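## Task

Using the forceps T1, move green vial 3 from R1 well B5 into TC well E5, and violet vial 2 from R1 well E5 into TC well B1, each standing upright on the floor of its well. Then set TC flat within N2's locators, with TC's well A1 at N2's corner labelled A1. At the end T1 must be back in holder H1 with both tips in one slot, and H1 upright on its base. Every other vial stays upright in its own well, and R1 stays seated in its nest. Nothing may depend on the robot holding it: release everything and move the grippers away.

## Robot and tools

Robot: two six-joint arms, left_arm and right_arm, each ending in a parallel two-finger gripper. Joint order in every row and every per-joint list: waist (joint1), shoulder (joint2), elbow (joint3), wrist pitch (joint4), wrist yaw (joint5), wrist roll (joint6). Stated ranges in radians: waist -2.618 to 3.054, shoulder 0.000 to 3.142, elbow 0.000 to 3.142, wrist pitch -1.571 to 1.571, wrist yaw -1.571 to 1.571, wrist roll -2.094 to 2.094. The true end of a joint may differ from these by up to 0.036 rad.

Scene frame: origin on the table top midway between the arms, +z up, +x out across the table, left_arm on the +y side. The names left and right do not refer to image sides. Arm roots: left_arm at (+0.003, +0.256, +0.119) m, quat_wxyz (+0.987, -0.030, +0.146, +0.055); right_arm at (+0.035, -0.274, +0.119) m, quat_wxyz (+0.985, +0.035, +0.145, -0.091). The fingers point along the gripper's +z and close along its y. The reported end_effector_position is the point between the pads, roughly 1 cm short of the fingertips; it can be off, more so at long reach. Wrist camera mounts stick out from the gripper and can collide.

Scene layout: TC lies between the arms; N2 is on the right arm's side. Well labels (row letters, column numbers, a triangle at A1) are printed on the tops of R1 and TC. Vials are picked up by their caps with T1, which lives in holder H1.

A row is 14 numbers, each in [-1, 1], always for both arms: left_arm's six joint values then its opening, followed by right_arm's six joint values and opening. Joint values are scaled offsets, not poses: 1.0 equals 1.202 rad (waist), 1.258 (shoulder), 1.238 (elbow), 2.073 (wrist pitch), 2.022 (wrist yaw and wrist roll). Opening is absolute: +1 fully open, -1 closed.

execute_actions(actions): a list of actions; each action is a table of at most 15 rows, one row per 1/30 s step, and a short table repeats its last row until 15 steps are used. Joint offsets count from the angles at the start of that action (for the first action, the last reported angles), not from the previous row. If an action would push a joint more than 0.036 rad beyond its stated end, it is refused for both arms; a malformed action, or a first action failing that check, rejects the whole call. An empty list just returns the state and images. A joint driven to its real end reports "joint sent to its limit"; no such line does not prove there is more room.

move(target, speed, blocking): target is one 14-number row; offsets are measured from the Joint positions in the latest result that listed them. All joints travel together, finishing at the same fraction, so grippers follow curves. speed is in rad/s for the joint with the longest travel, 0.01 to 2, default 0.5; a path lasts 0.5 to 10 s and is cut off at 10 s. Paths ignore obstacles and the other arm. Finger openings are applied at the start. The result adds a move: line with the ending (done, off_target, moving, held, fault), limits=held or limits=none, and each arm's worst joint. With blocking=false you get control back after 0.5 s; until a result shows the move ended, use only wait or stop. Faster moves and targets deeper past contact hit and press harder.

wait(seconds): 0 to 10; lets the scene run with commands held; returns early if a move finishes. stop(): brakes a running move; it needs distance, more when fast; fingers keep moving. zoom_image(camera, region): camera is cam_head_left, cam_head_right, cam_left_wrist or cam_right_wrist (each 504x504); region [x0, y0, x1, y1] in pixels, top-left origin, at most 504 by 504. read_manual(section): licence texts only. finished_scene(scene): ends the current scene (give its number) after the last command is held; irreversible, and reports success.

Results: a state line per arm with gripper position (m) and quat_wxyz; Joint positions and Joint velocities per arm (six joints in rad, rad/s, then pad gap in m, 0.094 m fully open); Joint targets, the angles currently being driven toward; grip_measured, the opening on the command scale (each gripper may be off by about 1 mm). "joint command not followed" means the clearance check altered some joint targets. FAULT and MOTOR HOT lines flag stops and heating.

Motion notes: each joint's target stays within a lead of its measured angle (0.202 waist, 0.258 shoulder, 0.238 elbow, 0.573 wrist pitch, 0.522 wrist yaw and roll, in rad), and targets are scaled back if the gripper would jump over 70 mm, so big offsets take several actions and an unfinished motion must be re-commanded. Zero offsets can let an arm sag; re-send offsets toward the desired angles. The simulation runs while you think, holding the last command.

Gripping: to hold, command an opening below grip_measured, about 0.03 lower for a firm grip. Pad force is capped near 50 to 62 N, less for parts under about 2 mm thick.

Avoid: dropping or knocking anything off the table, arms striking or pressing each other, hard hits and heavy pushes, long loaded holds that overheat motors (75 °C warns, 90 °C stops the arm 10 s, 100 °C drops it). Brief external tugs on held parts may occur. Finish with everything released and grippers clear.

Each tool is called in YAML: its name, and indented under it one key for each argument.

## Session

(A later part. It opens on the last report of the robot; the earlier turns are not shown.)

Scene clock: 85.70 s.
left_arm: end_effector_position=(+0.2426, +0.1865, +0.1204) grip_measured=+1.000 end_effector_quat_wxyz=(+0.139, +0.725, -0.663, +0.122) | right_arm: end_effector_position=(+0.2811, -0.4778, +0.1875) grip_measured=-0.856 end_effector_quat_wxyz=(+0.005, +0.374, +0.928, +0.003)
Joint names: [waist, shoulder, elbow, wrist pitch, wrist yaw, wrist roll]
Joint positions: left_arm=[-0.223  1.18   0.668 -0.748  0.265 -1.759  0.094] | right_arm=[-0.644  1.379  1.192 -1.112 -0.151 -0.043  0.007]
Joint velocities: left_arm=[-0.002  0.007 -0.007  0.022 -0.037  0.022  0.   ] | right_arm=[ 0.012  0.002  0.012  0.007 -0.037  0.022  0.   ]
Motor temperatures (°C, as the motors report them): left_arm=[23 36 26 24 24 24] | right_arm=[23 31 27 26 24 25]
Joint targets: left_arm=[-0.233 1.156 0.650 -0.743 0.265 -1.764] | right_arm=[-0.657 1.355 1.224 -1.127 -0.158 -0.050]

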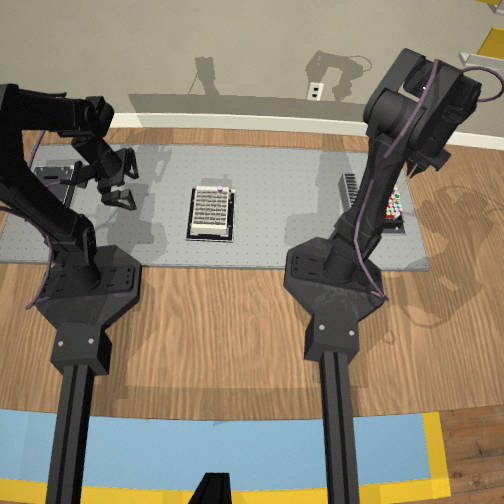

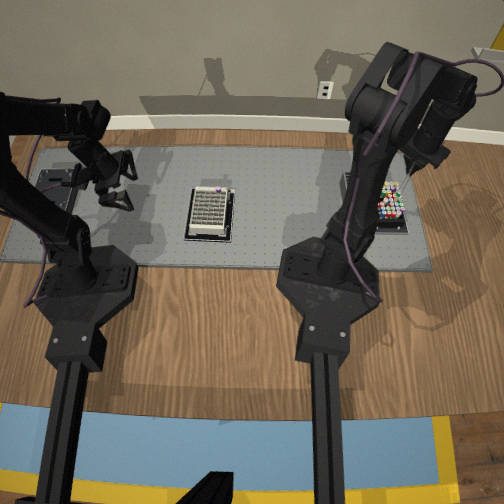

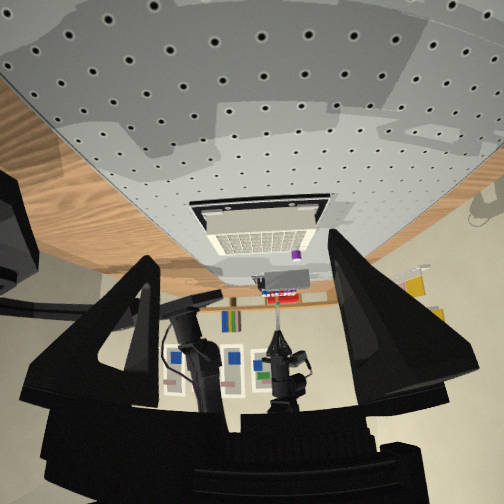

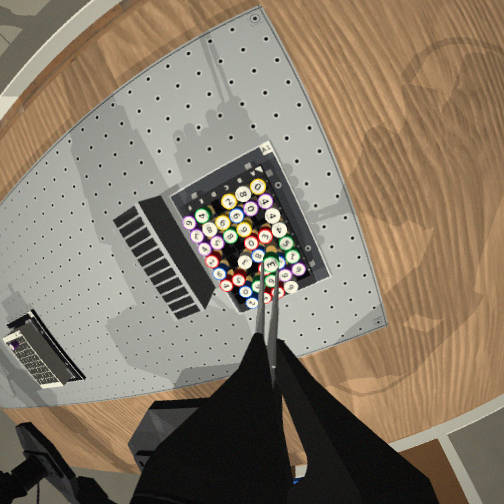

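execute_actions:
  actions:
    - [[-0.0083,-0.0191,-0.0145,0.0024,0,-0.0025,1,-0.0130,-0.0217,0.0377,-0.0245,-0.0045,-0.0035,-0.865],[-0.0083,-0.0191,-0.0145,0.0024,0,-0.0025,1,-0.0147,-0.0232,0.0473,-0.0347,-0.0045,-0.0035,-0.865],[-0.0083,-0.0191,-0.0145,0.0024,0,-0.0025,1,-0.0165,-0.0247,0.0573,-0.0442,-0.0045,-0.0035,-0.865],[-0.0083,-0.0191,-0.0145,0.0024,0,-0.0025,1,-0.0182,-0.0261,0.0665,-0.0516,-0.0045,-0.0035,-0.865],[-0.0083,-0.0191,-0.0145,0.0024,0,-0.0025,1,-0.0197,-0.0274,0.0749,-0.0575,-0.0045,-0.0035,-0.865],[-0.0083,-0.0191,-0.0145,0.0024,0,-0.0025,1,-0.0212,-0.0287,0.0833,-0.0635,-0.0045,-0.0035,-0.865],[-0.0083,-0.0191,-0.0145,0.0024,0,-0.0025,1,-0.0219,-0.0300,0.0917,-0.0694,-0.0045,-0.0035,-0.865],[-0.0083,-0.0191,-0.0145,0.0024,0,-0.0025,1,-0.0219,-0.0305,0.1001,-0.0753,-0.0045,-0.0035,-0.865],[-0.0083,-0.0191,-0.0145,0.0024,0,-0.0025,1,-0.0039,-0.0305,0.1085,-0.0813,0.0010,0.0021,-0.865],[-0.0083,-0.0191,-0.0145,0.0024,0,-0.0025,1,0.0154,-0.0226,0.1169,-0.0803,0.0074,0.0086,-0.865],[-0.0083,-0.0191,-0.0145,0.0024,0,-0.0025,1,0.0359,-0.0146,0.1253,-0.0787,0.0109,0.0115,-0.865],[-0.0083,-0.0191,-0.0145,0.0024,0,-0.0025,1,0.0569,-0.0027,0.1337,-0.0759,0.0148,0.0148,-0.865],[-0.0083,-0.0191,-0.0145,0.0024,0,-0.0025,1,0.0817,0.0018,0.1421,-0.0731,0.0192,0.0185,-0.865],[-0.0083,-0.0191,-0.0145,0.0024,0,-0.0025,1,0.1102,0.0075,0.1505,-0.0681,0.0241,0.0227,-0.865],[-0.0083,-0.0191,-0.0145,0.0024,0,-0.0025,1,0.1426,0.0145,0.1590,-0.0681,0.0295,0.0272,-0.865]]
    - [[-0.0083,-0.0191,-0.0145,0.0024,0,-0.0025,1,0.0870,0.0211,0.0478,-0.004,0.0235,0.0209,-0.865],[-0.0083,-0.0191,-0.0145,0.0024,0,-0.0025,1,0.1269,0.0306,0.0562,-0.004,0.0298,0.0263,-0.865],[-0.0083,-0.0191,-0.0145,0.0024,0,-0.0025,1,0.1705,0.0413,0.0646,-0.004,0.0366,0.0320,-0.865],[-0.0083,-0.0191,-0.0145,0.0024,0,-0.0025,1,0.2179,0.0533,0.0730,-0.004,0.0440,0.0382,-0.865],[-0.0083,-0.0191,-0.0145,0.0024,0,-0.0025,1,0.2595,0.0633,0.0814,-0.004,0.0493,0.0427,-0.865],[-0.0083,-0.0191,-0.0145,0.0024,0,-0.0025,1,0.3010,0.0733,0.0898,-0.004,0.0546,0.0472,-0.865],[-0.0083,-0.0191,-0.0145,0.0024,0,-0.0025,1,0.3426,0.0834,0.0983,-0.004,0.0599,0.0517,-0.865],[-0.0083,-0.0191,-0.0145,0.0024,0,-0.0025,1,0.3841,0.0934,0.1067,-0.004,0.0652,0.0562,-0.865],[-0.0083,-0.0191,-0.0145,0.0024,0,-0.0025,1,0.4256,0.1034,0.1151,-0.004,0.0705,0.0607,-0.865],[-0.0083,-0.0191,-0.0145,0.0024,0,-0.0025,1,0.4672,0.1135,0.1235,-0.004,0.0759,0.0652,-0.865],[-0.0083,-0.0191,-0.0145,0.0024,0,-0.0025,1,0.5087,0.1235,0.1319,-0.004,0.0812,0.0697,-0.865],[-0.0083,-0.0191,-0.0145,0.0024,0,-0.0025,1,0.5503,0.1335,0.1403,-0.004,0.0865,0.0742,-0.865],[-0.0083,-0.0191,-0.0145,0.0024,0,-0.0025,1,0.5918,0.1436,0.1487,-0.004,0.0918,0.0787,-0.865],[-0.0083,-0.0191,-0.0145,0.0024,0,-0.0025,1,0.6333,0.1536,0.1571,-0.004,0.0971,0.0832,-0.865],[-0.0083,-0.0191,-0.0145,0.0024,0,-0.0025,1,0.6749,0.1636,0.1655,-0.004,0.1024,0.0877,-0.865]]
    - [[-0.0083,-0.0191,-0.0145,0.0024,0,-0.0025,1,0.1192,0.0310,0.0478,-0.004,0.0310,0.0273,-0.865],[-0.0083,-0.0191,-0.0145,0.0024,0,-0.0025,1,0.1608,0.0410,0.0562,-0.004,0.0363,0.0318,-0.865],[-0.0083,-0.0191,-0.0145,0.0024,0,-0.0025,1,0.2023,0.0510,0.0646,-0.004,0.0416,0.0363,-0.865],[-0.0083,-0.0191,-0.0145,0.0024,0,-0.0025,1,0.2439,0.0610,0.0730,-0.004,0.0470,0.0408,-0.865],[-0.0083,-0.0191,-0.0145,0.0024,0,-0.0025,1,0.2854,0.0711,0.0814,-0.004,0.0523,0.0453,-0.865],[-0.0083,-0.0191,-0.0145,0.0024,0,-0.0025,1,0.3269,0.0811,0.0898,-0.004,0.0576,0.0498,-0.865],[-0.0083,-0.0191,-0.0145,0.0024,0,-0.0025,1,0.3685,0.0911,0.0983,-0.004,0.0629,0.0543,-0.865],[-0.0083,-0.0191,-0.0145,0.0024,0,-0.0025,1,0.4100,0.1012,0.1040,-0.004,0.0682,0.0588,-0.865],[-0.0083,-0.0191,-0.0145,0.0024,0,-0.0025,1,0.4516,0.1112,0.1086,-0.004,0.0735,0.0633,-0.865],[-0.0083,-0.0191,-0.0145,0.0024,0,-0.0025,1,0.4931,0.1212,0.1122,-0.004,0.0789,0.0678,-0.865],[-0.0083,-0.0191,-0.0145,0.0024,0,-0.0025,1,0.5346,0.1313,0.1148,-0.004,0.0842,0.0723,-0.865],[-0.0083,-0.0191,-0.0145,0.0024,0,-0.0025,1,0.5762,0.1413,0.1163,-0.004,0.0895,0.0768,-0.865],[-0.0083,-0.0191,-0.0145,0.0024,0,-0.0025,1,0.6177,0.1513,0.1168,-0.004,0.0948,0.0813,-0.865],[-0.0083,-0.0191,-0.0145,0.0024,0,-0.0025,1,0.6593,0.1613,0.1162,-0.004,0.1001,0.0858,-0.865],[-0.0083,-0.0191,-0.0145,0.0024,0,-0.0025,1,0.7008,0.1714,0.1146,-0.004,0.1054,0.0903,-0.865]]
    - [[-0.0083,-0.0191,-0.0145,0.0024,0,-0.0025,1,0.1209,0.0310,0.016,-0.0131,0.0310,0.0273,-0.865],[-0.0083,-0.0191,-0.0145,0.0024,0,-0.0025,1,0.1624,0.0410,0.016,-0.0164,0.0363,0.0318,-0.865],[-0.0083,-0.0191,-0.0145,0.0024,0,-0.0025,1,0.2040,0.0510,0.016,-0.0195,0.0416,0.0363,-0.865],[-0.0083,-0.0191,-0.0145,0.0024,0,-0.0025,1,0.2455,0.0610,0.016,-0.0218,0.0470,0.0408,-0.865],[-0.0083,-0.0191,-0.0145,0.0024,0,-0.0025,1,0.2774,0.0711,0.016,-0.0237,0.0498,0.0432,-0.865],[-0.0083,-0.0191,-0.0145,0.0024,0,-0.0025,1,0.3055,0.0811,0.016,-0.0256,0.0521,0.0452,-0.865],[-0.0083,-0.0191,-0.0145,0.0024,0,-0.0025,1,0.3298,0.0911,0.016,-0.0275,0.0540,0.0467,-0.865],[-0.0083,-0.0191,-0.0145,0.0024,0,-0.0025,1,0.3503,0.0980,0.016,-0.0294,0.0554,0.0479,-0.865],[-0.0083,-0.0191,-0.0145,0.0024,0,-0.0025,1,0.3671,0.1035,0.016,-0.0313,0.0563,0.0487,-0.865],[-0.0083,-0.0191,-0.0145,0.0024,0,-0.0025,1,0.3801,0.1078,0.016,-0.0327,0.0567,0.0490,-0.865],[-0.0083,-0.0191,-0.0145,0.0024,0,-0.0025,1,0.3893,0.1109,0.016,-0.0328,0.0567,0.0490,-0.865],[-0.0083,-0.0191,-0.0145,0.0024,0,-0.0025,1,0.3948,0.1127,0.016,-0.0321,0.0561,0.0485,-0.865],[-0.0083,-0.0191,-0.0145,0.0024,0,-0.0025,1,0.3964,0.1133,0.016,-0.0310,0.0551,0.0477,-0.865],[-0.0083,-0.0191,-0.0145,0.0024,0,-0.0025,1,0.3943,0.1126,0.016,-0.0306,0.0536,0.0464,-0.865],[-0.0083,-0.0191,-0.0145,0.0024,0,-0.0025,1,0.3884,0.1106,0.016,-0.0288,0.0516,0.0447,-0.865]]

execute_actions:
  actions: []

zoom_image:
  camera: "cam_right_wrist"
  region: [220, 190, 320, 290]

Scene clock: 93.93 s.
left_arm: end_effector_position=(+0.2426, +0.1865, +0.1204) grip_measured=+1.000 end_effector_quat_wxyz=(+0.139, +0.725, -0.663, +0.122) | right_arm: end_effector_position=(+0.2364, +0.0274, +0.2085) grip_measured=-0.856 end_effector_quat_wxyz=(-0.010, -0.426, +0.905, -0.006)
Joint names: [waist, shoulder, elbow, wrist pitch, wrist yaw, wrist roll]
Joint positions: left_arm=[-0.223  1.18   0.668 -0.748  0.265 -1.759  0.094] | right_arm=[ 1.391  1.896  1.596 -1.285  0.294  0.332  0.007]
Joint velocities: left_arm=[-0.007 -0.017 -0.012 -0.051 -0.007  0.037  0.   ] | right_arm=[-0.002 -0.002 -0.007 -0.022 -0.037  0.022  0.001]
Motor temperatures (°C, as the motors report them): left_arm=[23 36 26 24 24 24] | right_arm=[23 31 28 26 24 25]
Joint targets: left_arm=[-0.233 1.156 0.650 -0.743 0.265 -1.764] | right_arm=[1.385 1.892 1.615 -1.303 0.312 0.340]

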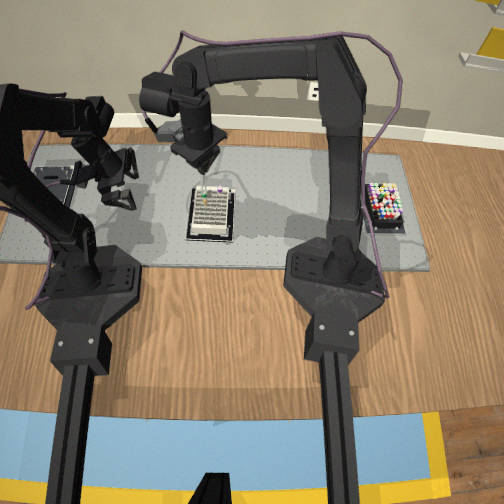

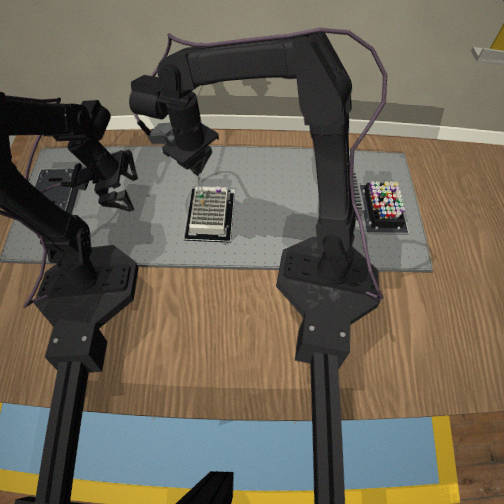

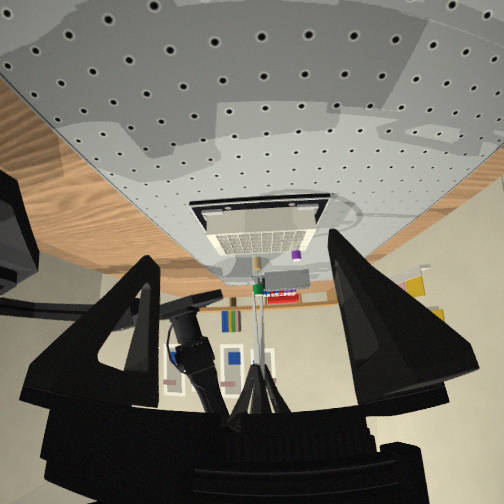

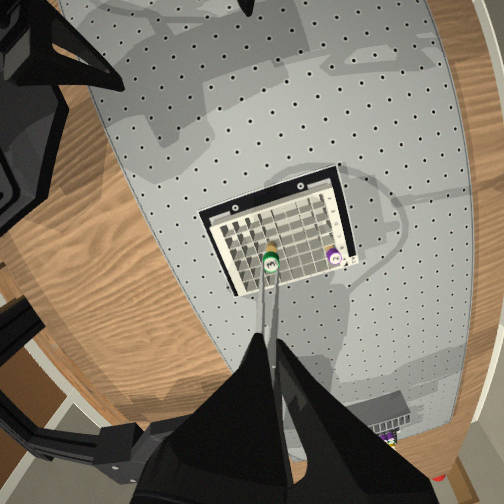

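Scene clock: 93.93 s.
left_arm: end_effector_position=(+0.2426, +0.1865, +0.1204) grip_measured=+1.000 end_effector_quat_wxyz=(+0.139, +0.725, -0.663, +0.122) | right_arm: end_effector_position=(+0.2364, +0.0274, +0.2085) grip_measured=-0.856 end_effector_quat_wxyz=(-0.010, -0.426, +0.905, -0.006)
Joint names: [waist, shoulder, elbow, wrist pitch, wrist yaw, wrist roll]
Joint positions: left_arm=[-0.223  1.18   0.668 -0.748  0.265 -1.759  0.094] | right_arm=[ 1.391  1.896  1.596 -1.285  0.294  0.332  0.007]
Joint velocities: left_arm=[-0.007 -0.017 -0.012 -0.051 -0.007  0.037  0.   ] | right_arm=[-0.002 -0.002 -0.007 -0.022 -0.037  0.022  0.001]
Motor temperatures (°C, as the motors report them): left_arm=[23 36 26 24 24 24] | right_arm=[23 31 28 26 24 25]
Joint targets: left_arm=[-0.233 1.156 0.650 -0.743 0.265 -1.764] | right_arm=[1.385 1.892 1.615 -1.303 0.312 0.340]

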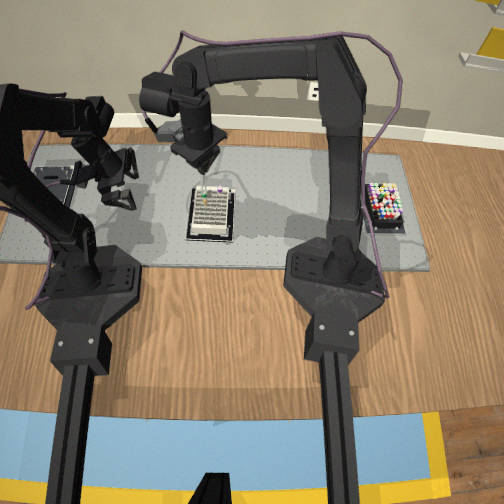

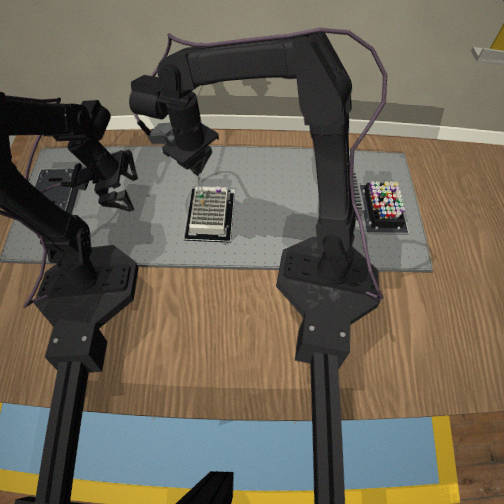

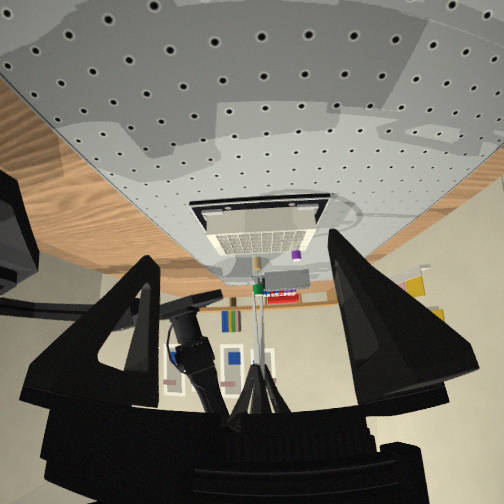

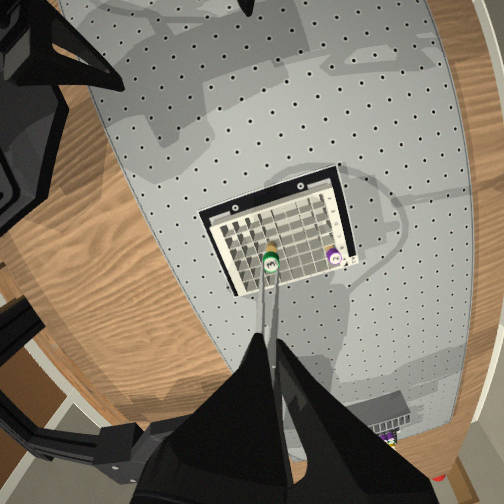

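Region (220, 190, 320, 290) of cam_right_wrist's 504x504 image, scaled by 5.040, with more detail than that image has.

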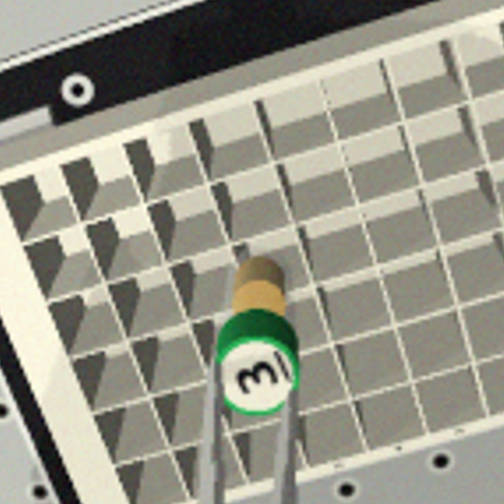

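execute_actions:
  actions: []

zoom_image:
  camera: "cam_right_wrist"
  region: [200, 160, 360, 320]

Scene clock: 94.03 s.
left_arm: end_effector_position=(+0.2426, +0.1865, +0.1204) grip_measured=+1.000 end_effector_quat_wxyz=(+0.139, +0.725, -0.663, +0.122) | right_arm: end_effector_position=(+0.2381, +0.0260, +0.2082) grip_measured=-0.856 end_effector_quat_wxyz=(-0.009, -0.425, +0.905, -0.010)
Joint names: [waist, shoulder, elbow, wrist pitch, wrist yaw, wrist roll]
Joint positions: left_arm=[-0.223  1.18   0.668 -0.748  0.265 -1.759  0.094] | right_arm=[ 1.388  1.896  1.596 -1.287  0.3    0.332  0.007]
Joint velocities: left_arm=[-0.007 -0.012  0.002 -0.11  -0.051  0.007  0.   ] | right_arm=[-0.027 -0.007 -0.007 -0.007  0.022 -0.022  0.   ]
Motor temperatures (°C, as the motors report them): left_arm=[23 36 26 24 24 24] | right_arm=[23 31 28 26 24 25]
Joint targets: left_arm=[-0.233 1.156 0.650 -0.743 0.265 -1.764] | right_arm=[1.385 1.892 1.615 -1.303 0.312 0.340]

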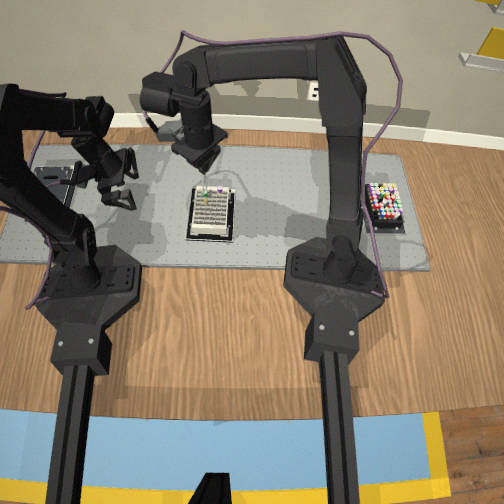

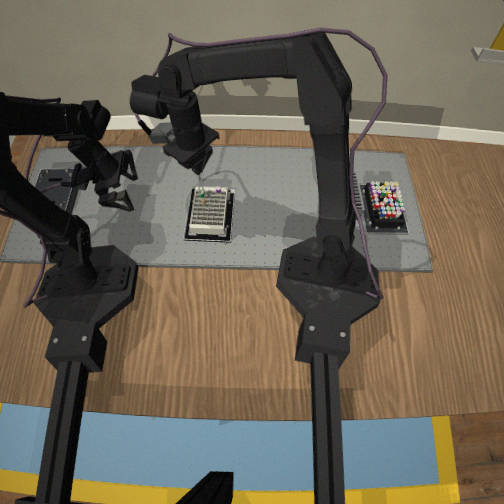

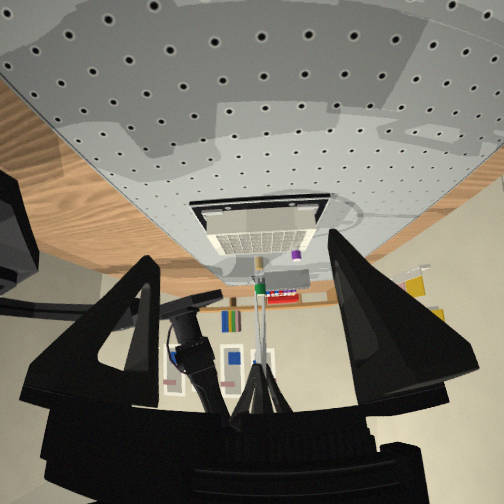

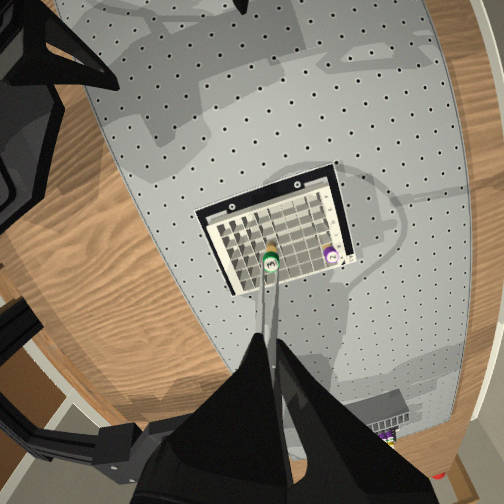

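Region (200, 160, 360, 320) of cam_right_wrist's 504x504 image, scaled by 3.150, with more detail than that image has.

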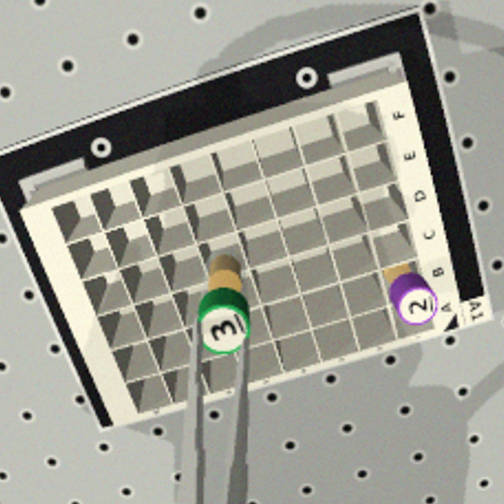

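execute_actions:
  actions:
    - [[-0.0083,-0.0191,-0.0145,0.0024,0,-0.0025,1,-0.0044,-0.0032,-0.0185,0.0213,-0.0033,0.003,-0.865],[-0.0083,-0.0191,-0.0145,0.0024,0,-0.0025,1,-0.0058,-0.0032,-0.0243,0.0291,-0.0047,0.003,-0.865],[-0.0083,-0.0191,-0.0145,0.0024,0,-0.0025,1,-0.0074,-0.0032,-0.0304,0.0366,-0.0061,0.003,-0.865],[-0.0083,-0.0191,-0.0145,0.0024,0,-0.0025,1,-0.0088,-0.0032,-0.0360,0.0423,-0.0071,0.003,-0.865],[-0.0083,-0.0191,-0.0145,0.0024,0,-0.0025,1,-0.0102,-0.0032,-0.0411,0.0469,-0.0079,0.003,-0.865],[-0.0083,-0.0191,-0.0145,0.0024,0,-0.0025,1,-0.0115,-0.0032,-0.0461,0.0515,-0.0087,0.003,-0.865],[-0.0083,-0.0191,-0.0145,0.0024,0,-0.0025,1,-0.0128,-0.0032,-0.0512,0.0561,-0.0096,0.003,-0.865],[-0.0083,-0.0191,-0.0145,0.0024,0,-0.0025,1,-0.0141,-0.0032,-0.0563,0.0607,-0.0104,0.003,-0.865],[-0.0083,-0.0191,-0.0145,0.0024,0,-0.0025,1,-0.0154,-0.0032,-0.0614,0.0653,-0.0112,0.003,-0.865],[-0.0083,-0.0191,-0.0145,0.0024,0,-0.0025,1,-0.0165,-0.0032,-0.0658,0.0686,-0.0118,0.003,-0.865],[-0.0083,-0.0191,-0.0145,0.0024,0,-0.0025,1,-0.0171,-0.0032,-0.0679,0.0690,-0.0119,0.003,-0.865],[-0.0083,-0.0191,-0.0145,0.0024,0,-0.0025,1,-0.0171,-0.0032,-0.0679,0.0673,-0.0116,0.003,-0.865],[-0.0083,-0.0191,-0.0145,0.0024,0,-0.0025,1,-0.0171,-0.0032,-0.0679,0.0647,-0.0111,0.003,-0.865],[-0.0083,-0.0191,-0.0145,0.0024,0,-0.0025,1,-0.0171,-0.0032,-0.0679,0.0636,-0.0109,0.003,-0.865],[-0.0083,-0.0191,-0.0145,0.0024,0,-0.0025,1,-0.0171,-0.0032,-0.0679,0.0593,-0.0101,0.003,-0.865]]

zoom_image:
  camera: "cam_right_wrist"
  region: [240, 215, 300, 275]

zoom_image:
  camera: "cam_left_wrist"
  region: [230, 220, 290, 280]

Scene clock: 95.63 s.
left_arm: end_effector_position=(+0.2426, +0.1865, +0.1204) grip_measured=+1.000 end_effector_quat_wxyz=(+0.139, +0.725, -0.663, +0.122) | right_arm: end_effector_position=(+0.2386, +0.0317, +0.1891) grip_measured=-0.856 end_effector_quat_wxyz=(-0.005, -0.412, +0.911, +0.005)
Joint names: [waist, shoulder, elbow, wrist pitch, wrist yaw, wrist roll]
Joint positions: left_arm=[-0.223  1.18   0.668 -0.748  0.265 -1.759  0.094] | right_arm=[ 1.369  1.896  1.525 -1.181  0.285  0.332  0.007]
Joint velocities: left_arm=[-0.002 -0.017 -0.017 -0.007  0.066 -0.066  0.   ] | right_arm=[ 0.002  0.007  0.002 -0.022  0.081 -0.066 -0.001]
Motor temperatures (°C, as the motors report them): left_arm=[23 36 26 24 24 24] | right_arm=[23 31 28 26 24 25]
Joint targets: left_arm=[-0.233 1.156 0.650 -0.743 0.265 -1.764] | right_arm=[1.367 1.892 1.511 -1.164 0.280 0.338]

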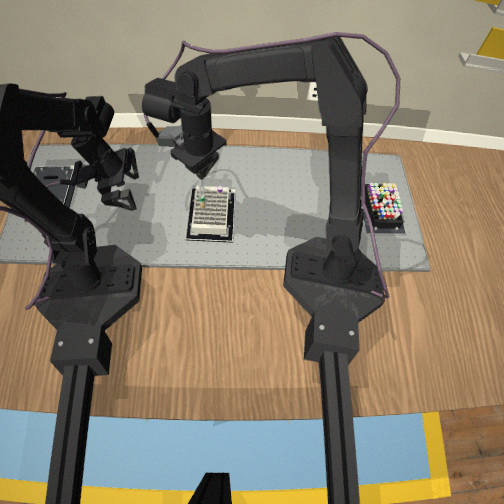

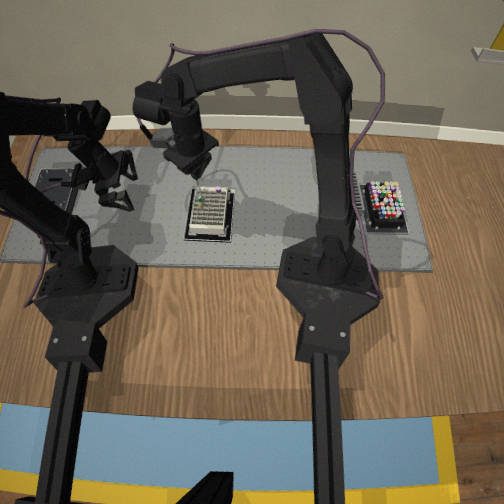

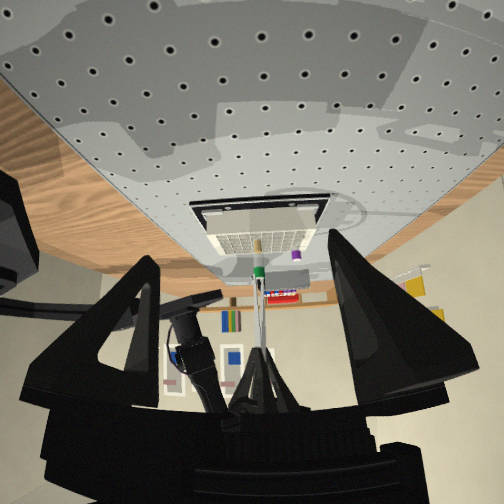

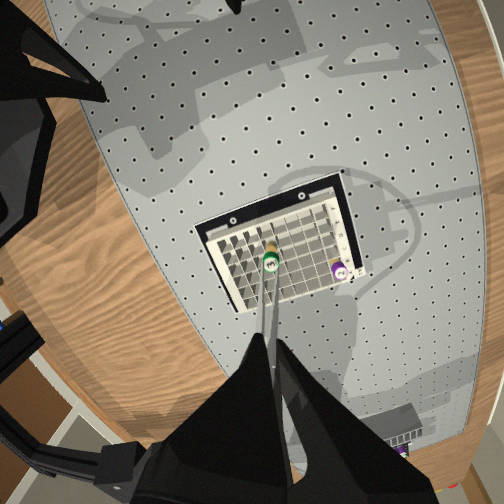

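Region (240, 215, 300, 275) of cam_right_wrist's 504x504 image, scaled by 8.400, with more detail than that image has.

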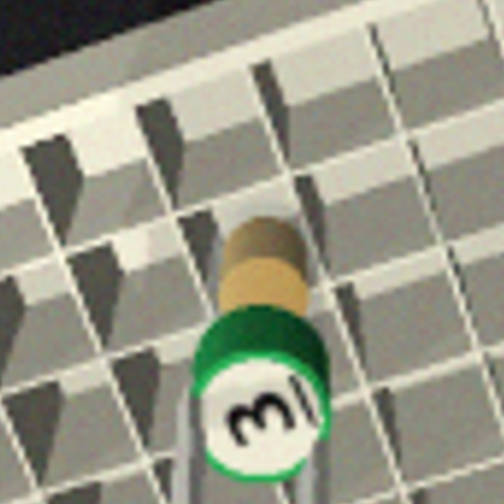

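Region (230, 220, 290, 280) of cam_left_wrist's 504x504 image, scaled by 8.400, with more detail than that image has.

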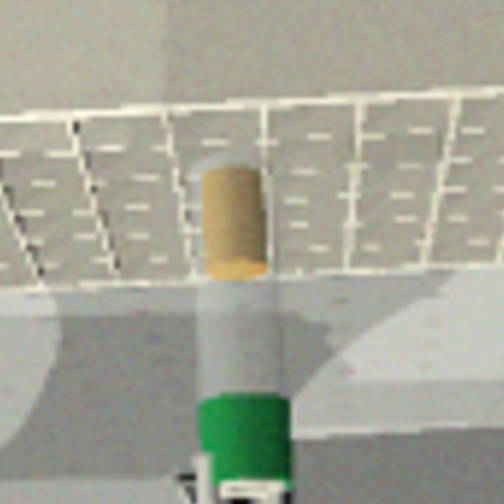

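zoom_image:
  camera: "cam_right_wrist"
  region: [254, 228, 290, 264]

zoom_image:
  camera: "cam_left_wrist"
  region: [240, 225, 276, 261]

zoom_image:
  camera: "cam_head_left"
  region: [185, 175, 235, 225]

Region (254, 228, 290, 264) of cam_right_wrist's 504x504 image, scaled by 14.000, with more detail than that image has.

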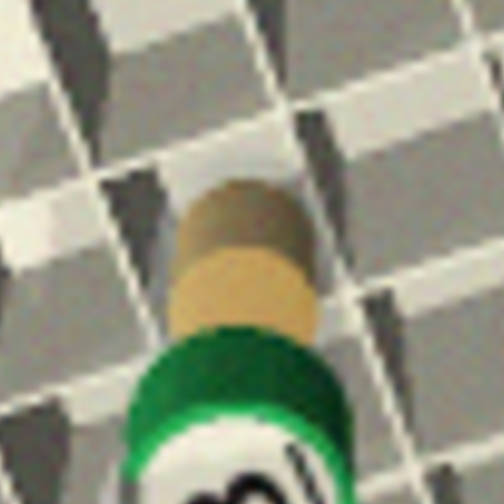

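Region (240, 225, 276, 261) of cam_left_wrist's 504x504 image, scaled by 14.000, with more detail than that image has.

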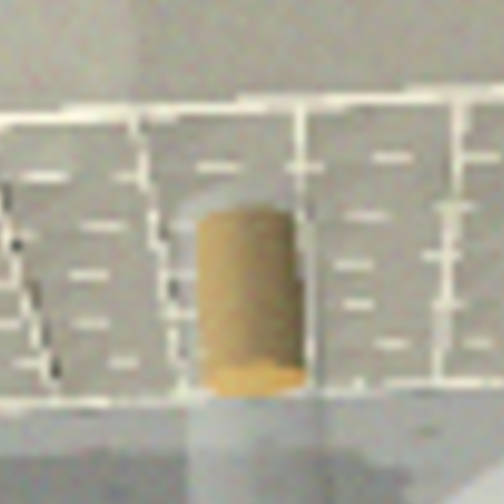

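Region (185, 175, 235, 225) of cam_head_left's 504x504 image, scaled by 10.080, with more detail than that image has.

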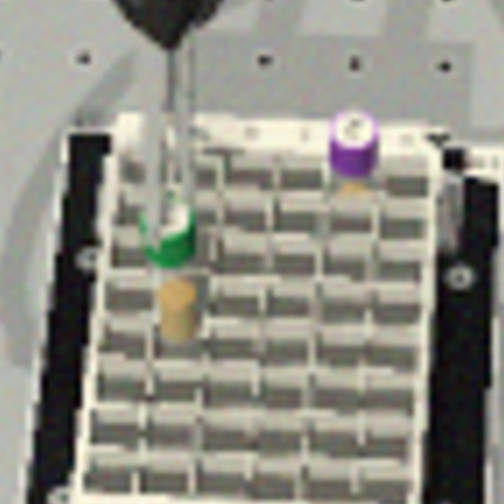

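execute_actions:
  actions:
    - [[-0.0083,-0.0191,-0.0145,0.0024,0,-0.0025,1,-0.0017,-0.0032,-0.0118,0.0082,-0.0035,0.003,-0.865],[-0.0083,-0.0191,-0.0145,0.0024,0,-0.0025,1,-0.0017,-0.0032,-0.0122,0.0082,-0.0040,0.003,-0.865],[-0.0083,-0.0191,-0.0145,0.0024,0,-0.0025,1,-0.0017,-0.0032,-0.0126,0.0082,-0.0045,0.003,-0.865],[-0.0083,-0.0191,-0.0145,0.0024,0,-0.0025,1,-0.0017,-0.0032,-0.0129,0.0082,-0.0050,0.003,-0.865],[-0.0083,-0.0191,-0.0145,0.0024,0,-0.0025,1,-0.0017,-0.0032,-0.0131,0.0082,-0.0053,0.003,-0.865],[-0.0083,-0.0191,-0.0145,0.0024,0,-0.0025,1,-0.0017,-0.0032,-0.0131,0.0082,-0.0054,0.003,-0.865],[-0.0083,-0.0191,-0.0145,0.0024,0,-0.0025,1,-0.0017,-0.0032,-0.0131,0.0082,-0.0054,0.003,-0.865],[-0.0083,-0.0191,-0.0145,0.0024,0,-0.0025,1,-0.0017,-0.0032,-0.0131,0.0082,-0.0053,0.003,-0.865],[-0.0083,-0.0191,-0.0145,0.0024,0,-0.0025,1,-0.0017,-0.0032,-0.0131,0.0082,-0.0052,0.003,-0.865]]

zoom_image:
  camera: "cam_right_wrist"
  region: [254, 228, 290, 264]

zoom_image:
  camera: "cam_left_wrist"
  region: [240, 225, 276, 261]

Scene clock: 98.33 s.
left_arm: end_effector_position=(+0.2426, +0.1865, +0.1204) grip_measured=+1.000 end_effector_quat_wxyz=(+0.139, +0.725, -0.663, +0.122) | right_arm: end_effector_position=(+0.2379, +0.0320, +0.1891) grip_measured=-0.856 end_effector_quat_wxyz=(-0.006, -0.412, +0.911, +0.007)
Joint names: [waist, shoulder, elbow, wrist pitch, wrist yaw, wrist roll]
Joint positions: left_arm=[-0.223  1.18   0.668 -0.748  0.265 -1.759  0.094] | right_arm=[ 1.369  1.896  1.525 -1.181  0.28   0.332  0.007]
Joint velocities: left_arm=[ 0.007 -0.007 -0.002  0.022 -0.022 -0.051  0.   ] | right_arm=[ 0.017 -0.002  0.017 -0.051  0.022  0.007  0.   ]
Motor temperatures (°C, as the motors report them): left_arm=[23 36 26 24 24 24] | right_arm=[23 31 28 26 24 25]
Joint targets: left_arm=[-0.233 1.156 0.650 -0.743 0.265 -1.764] | right_arm=[1.367 1.892 1.508 -1.165 0.275 0.339]

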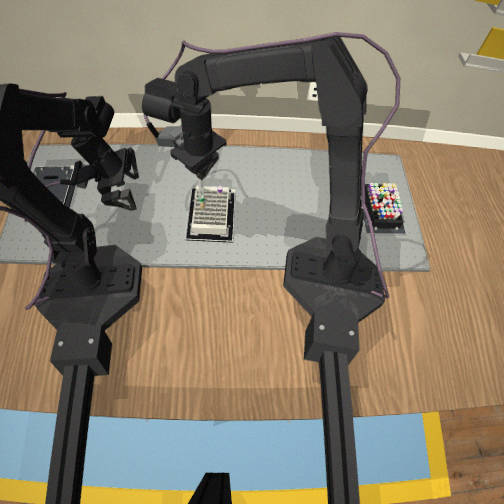

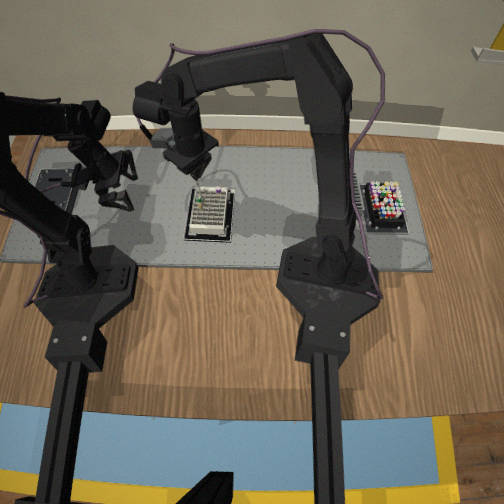

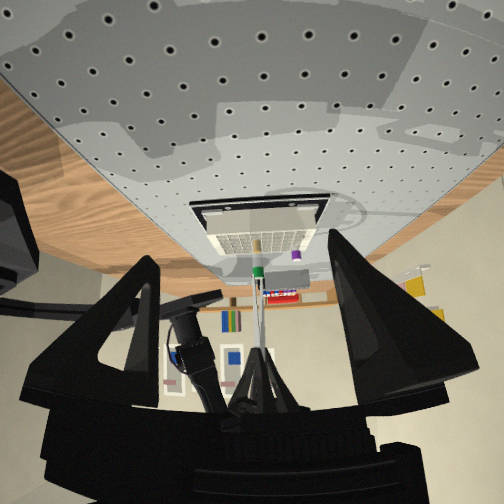

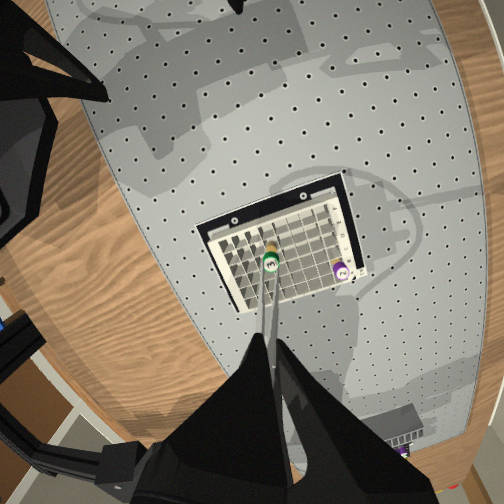

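Region (254, 228, 290, 264) of cam_right_wrist's 504x504 image, scaled by 14.000, with more detail than that image has.

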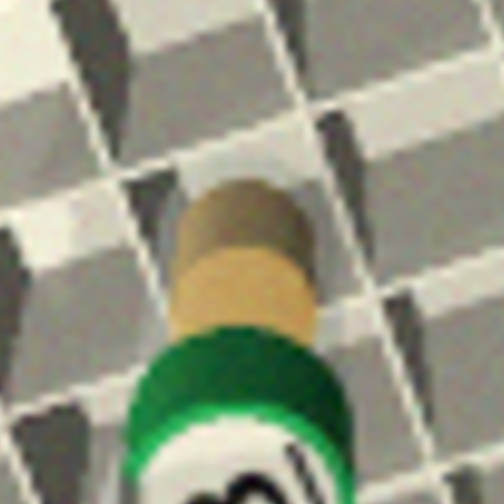

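Region (240, 225, 276, 261) of cam_left_wrist's 504x504 image, scaled by 14.000, with more detail than that image has.

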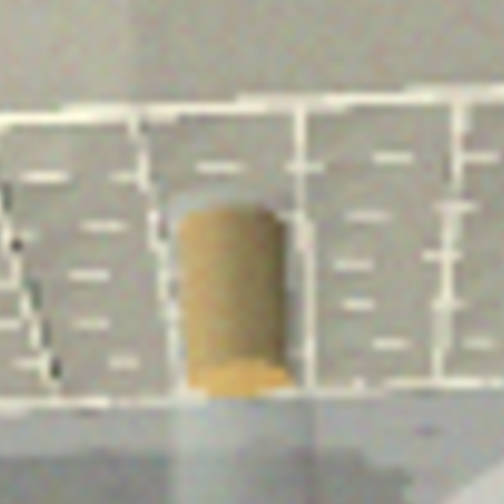

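execute_actions:
  actions:
    - [[-0.0083,-0.0191,-0.0145,0.0024,0,-0.0025,1,-0.0031,-0.0032,-0.0166,0.0111,-0.0015,0.003,-0.865],[-0.0083,-0.0191,-0.0145,0.0024,0,-0.0025,1,-0.0036,-0.0032,-0.0170,0.0134,-0.0015,0.003,-0.865],[-0.0083,-0.0191,-0.0145,0.0024,0,-0.0025,1,-0.0041,-0.0032,-0.0186,0.0156,-0.0015,0.003,-0.865],[-0.0083,-0.0191,-0.0145,0.0024,0,-0.0025,1,-0.0046,-0.0032,-0.0207,0.0173,-0.0015,0.003,-0.865],[-0.0083,-0.0191,-0.0145,0.0024,0,-0.0025,1,-0.0050,-0.0032,-0.0227,0.0186,-0.0015,0.003,-0.865],[-0.0083,-0.0191,-0.0145,0.0024,0,-0.0025,1,-0.0055,-0.0032,-0.0246,0.0200,-0.0015,0.003,-0.865],[-0.0083,-0.0191,-0.0145,0.0024,0,-0.0025,1,-0.0059,-0.0032,-0.0266,0.0213,-0.0015,0.003,-0.865],[-0.0083,-0.0191,-0.0145,0.0024,0,-0.0025,1,-0.0063,-0.0032,-0.0285,0.0227,-0.0015,0.003,-0.865],[-0.0083,-0.0191,-0.0145,0.0024,0,-0.0025,1,-0.0068,-0.0032,-0.0305,0.0240,-0.0015,0.003,-0.865],[-0.0083,-0.0191,-0.0145,0.0024,0,-0.0025,1,-0.0071,-0.0032,-0.0322,0.0250,-0.0015,0.003,-0.865],[-0.0083,-0.0191,-0.0145,0.0024,0,-0.0025,1,-0.0073,-0.0032,-0.0330,0.0251,-0.0015,0.003,-0.865],[-0.0083,-0.0191,-0.0145,0.0024,0,-0.0025,1,-0.0073,-0.0032,-0.0330,0.0246,-0.0015,0.003,-0.865],[-0.0083,-0.0191,-0.0145,0.0024,0,-0.0025,1,-0.0073,-0.0032,-0.0330,0.0239,-0.0015,0.003,-0.865],[-0.0083,-0.0191,-0.0145,0.0024,0,-0.0025,1,-0.0073,-0.0032,-0.0330,0.0235,-0.0015,0.003,-0.865],[-0.0083,-0.0191,-0.0145,0.0024,0,-0.0025,1,-0.0073,-0.0032,-0.0330,0.0223,-0.0015,0.003,-0.865]]

zoom_image:
  camera: "cam_right_wrist"
  region: [250, 230, 292, 272]

zoom_image:
  camera: "cam_left_wrist"
  region: [235, 225, 285, 275]

Scene clock: 101.07 s.
left_arm: end_effector_position=(+0.2426, +0.1865, +0.1204) grip_measured=+1.000 end_effector_quat_wxyz=(+0.139, +0.725, -0.663, +0.122) | right_arm: end_effector_position=(+0.2374, +0.0332, +0.1863) grip_measured=-0.856 end_effector_quat_wxyz=(-0.004, -0.411, +0.912, +0.009)
Joint names: [waist, shoulder, elbow, wrist pitch, wrist yaw, wrist roll]
Joint positions: left_arm=[-0.223  1.18   0.668 -0.748  0.265 -1.759  0.094] | right_arm=[ 1.368  1.896  1.513 -1.163  0.28   0.332  0.007]
Joint velocities: left_arm=[-0.002 -0.012 -0.007 -0.066 -0.051 -0.022  0.   ] | right_arm=[ 0.017 -0.002  0.012  0.022 -0.037  0.007 -0.   ]
Motor temperatures (°C, as the motors report them): left_arm=[23 36 26 24 24 24] | right_arm=[23 32 28 26 24 25]
Joint targets: left_arm=[-0.233 1.156 0.650 -0.743 0.265 -1.764] | right_arm=[1.360 1.892 1.484 -1.135 0.277 0.339]

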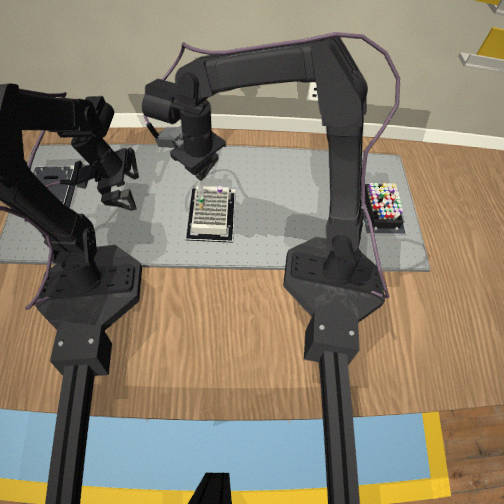

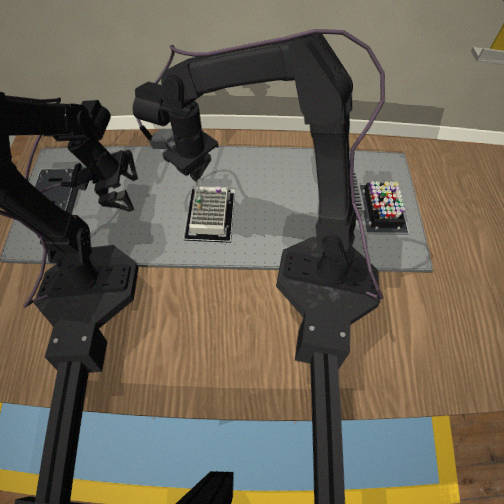

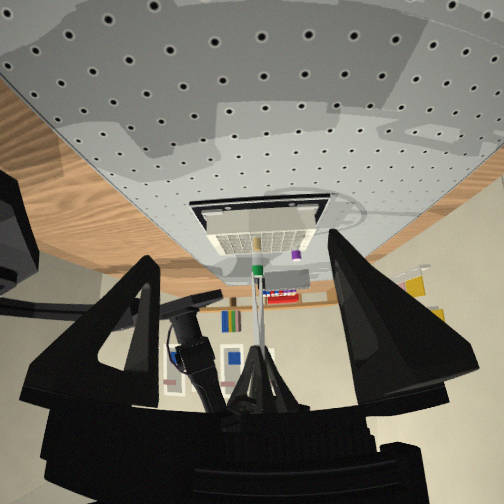

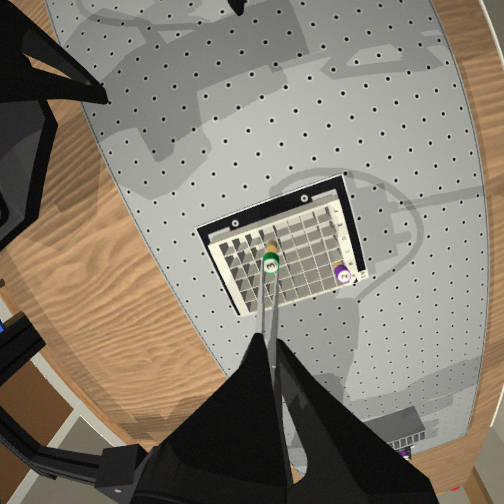

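Region (250, 230, 292, 272) of cam_right_wrist's 504x504 image, scaled by 12.000, with more detail than that image has.

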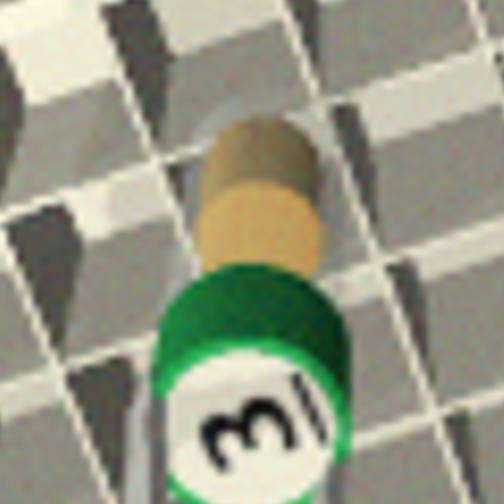

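Region (235, 225, 285, 275) of cam_left_wrist's 504x504 image, scaled by 10.080, with more detail than that image has.

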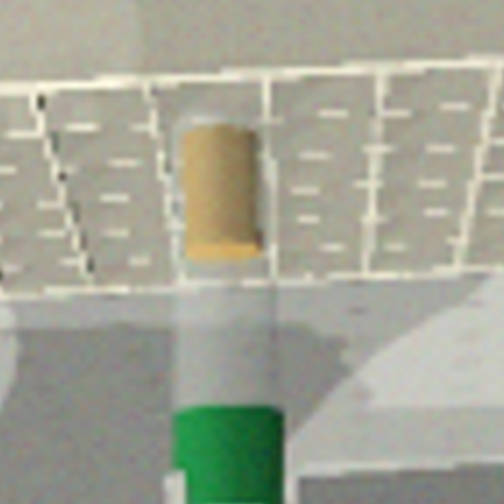

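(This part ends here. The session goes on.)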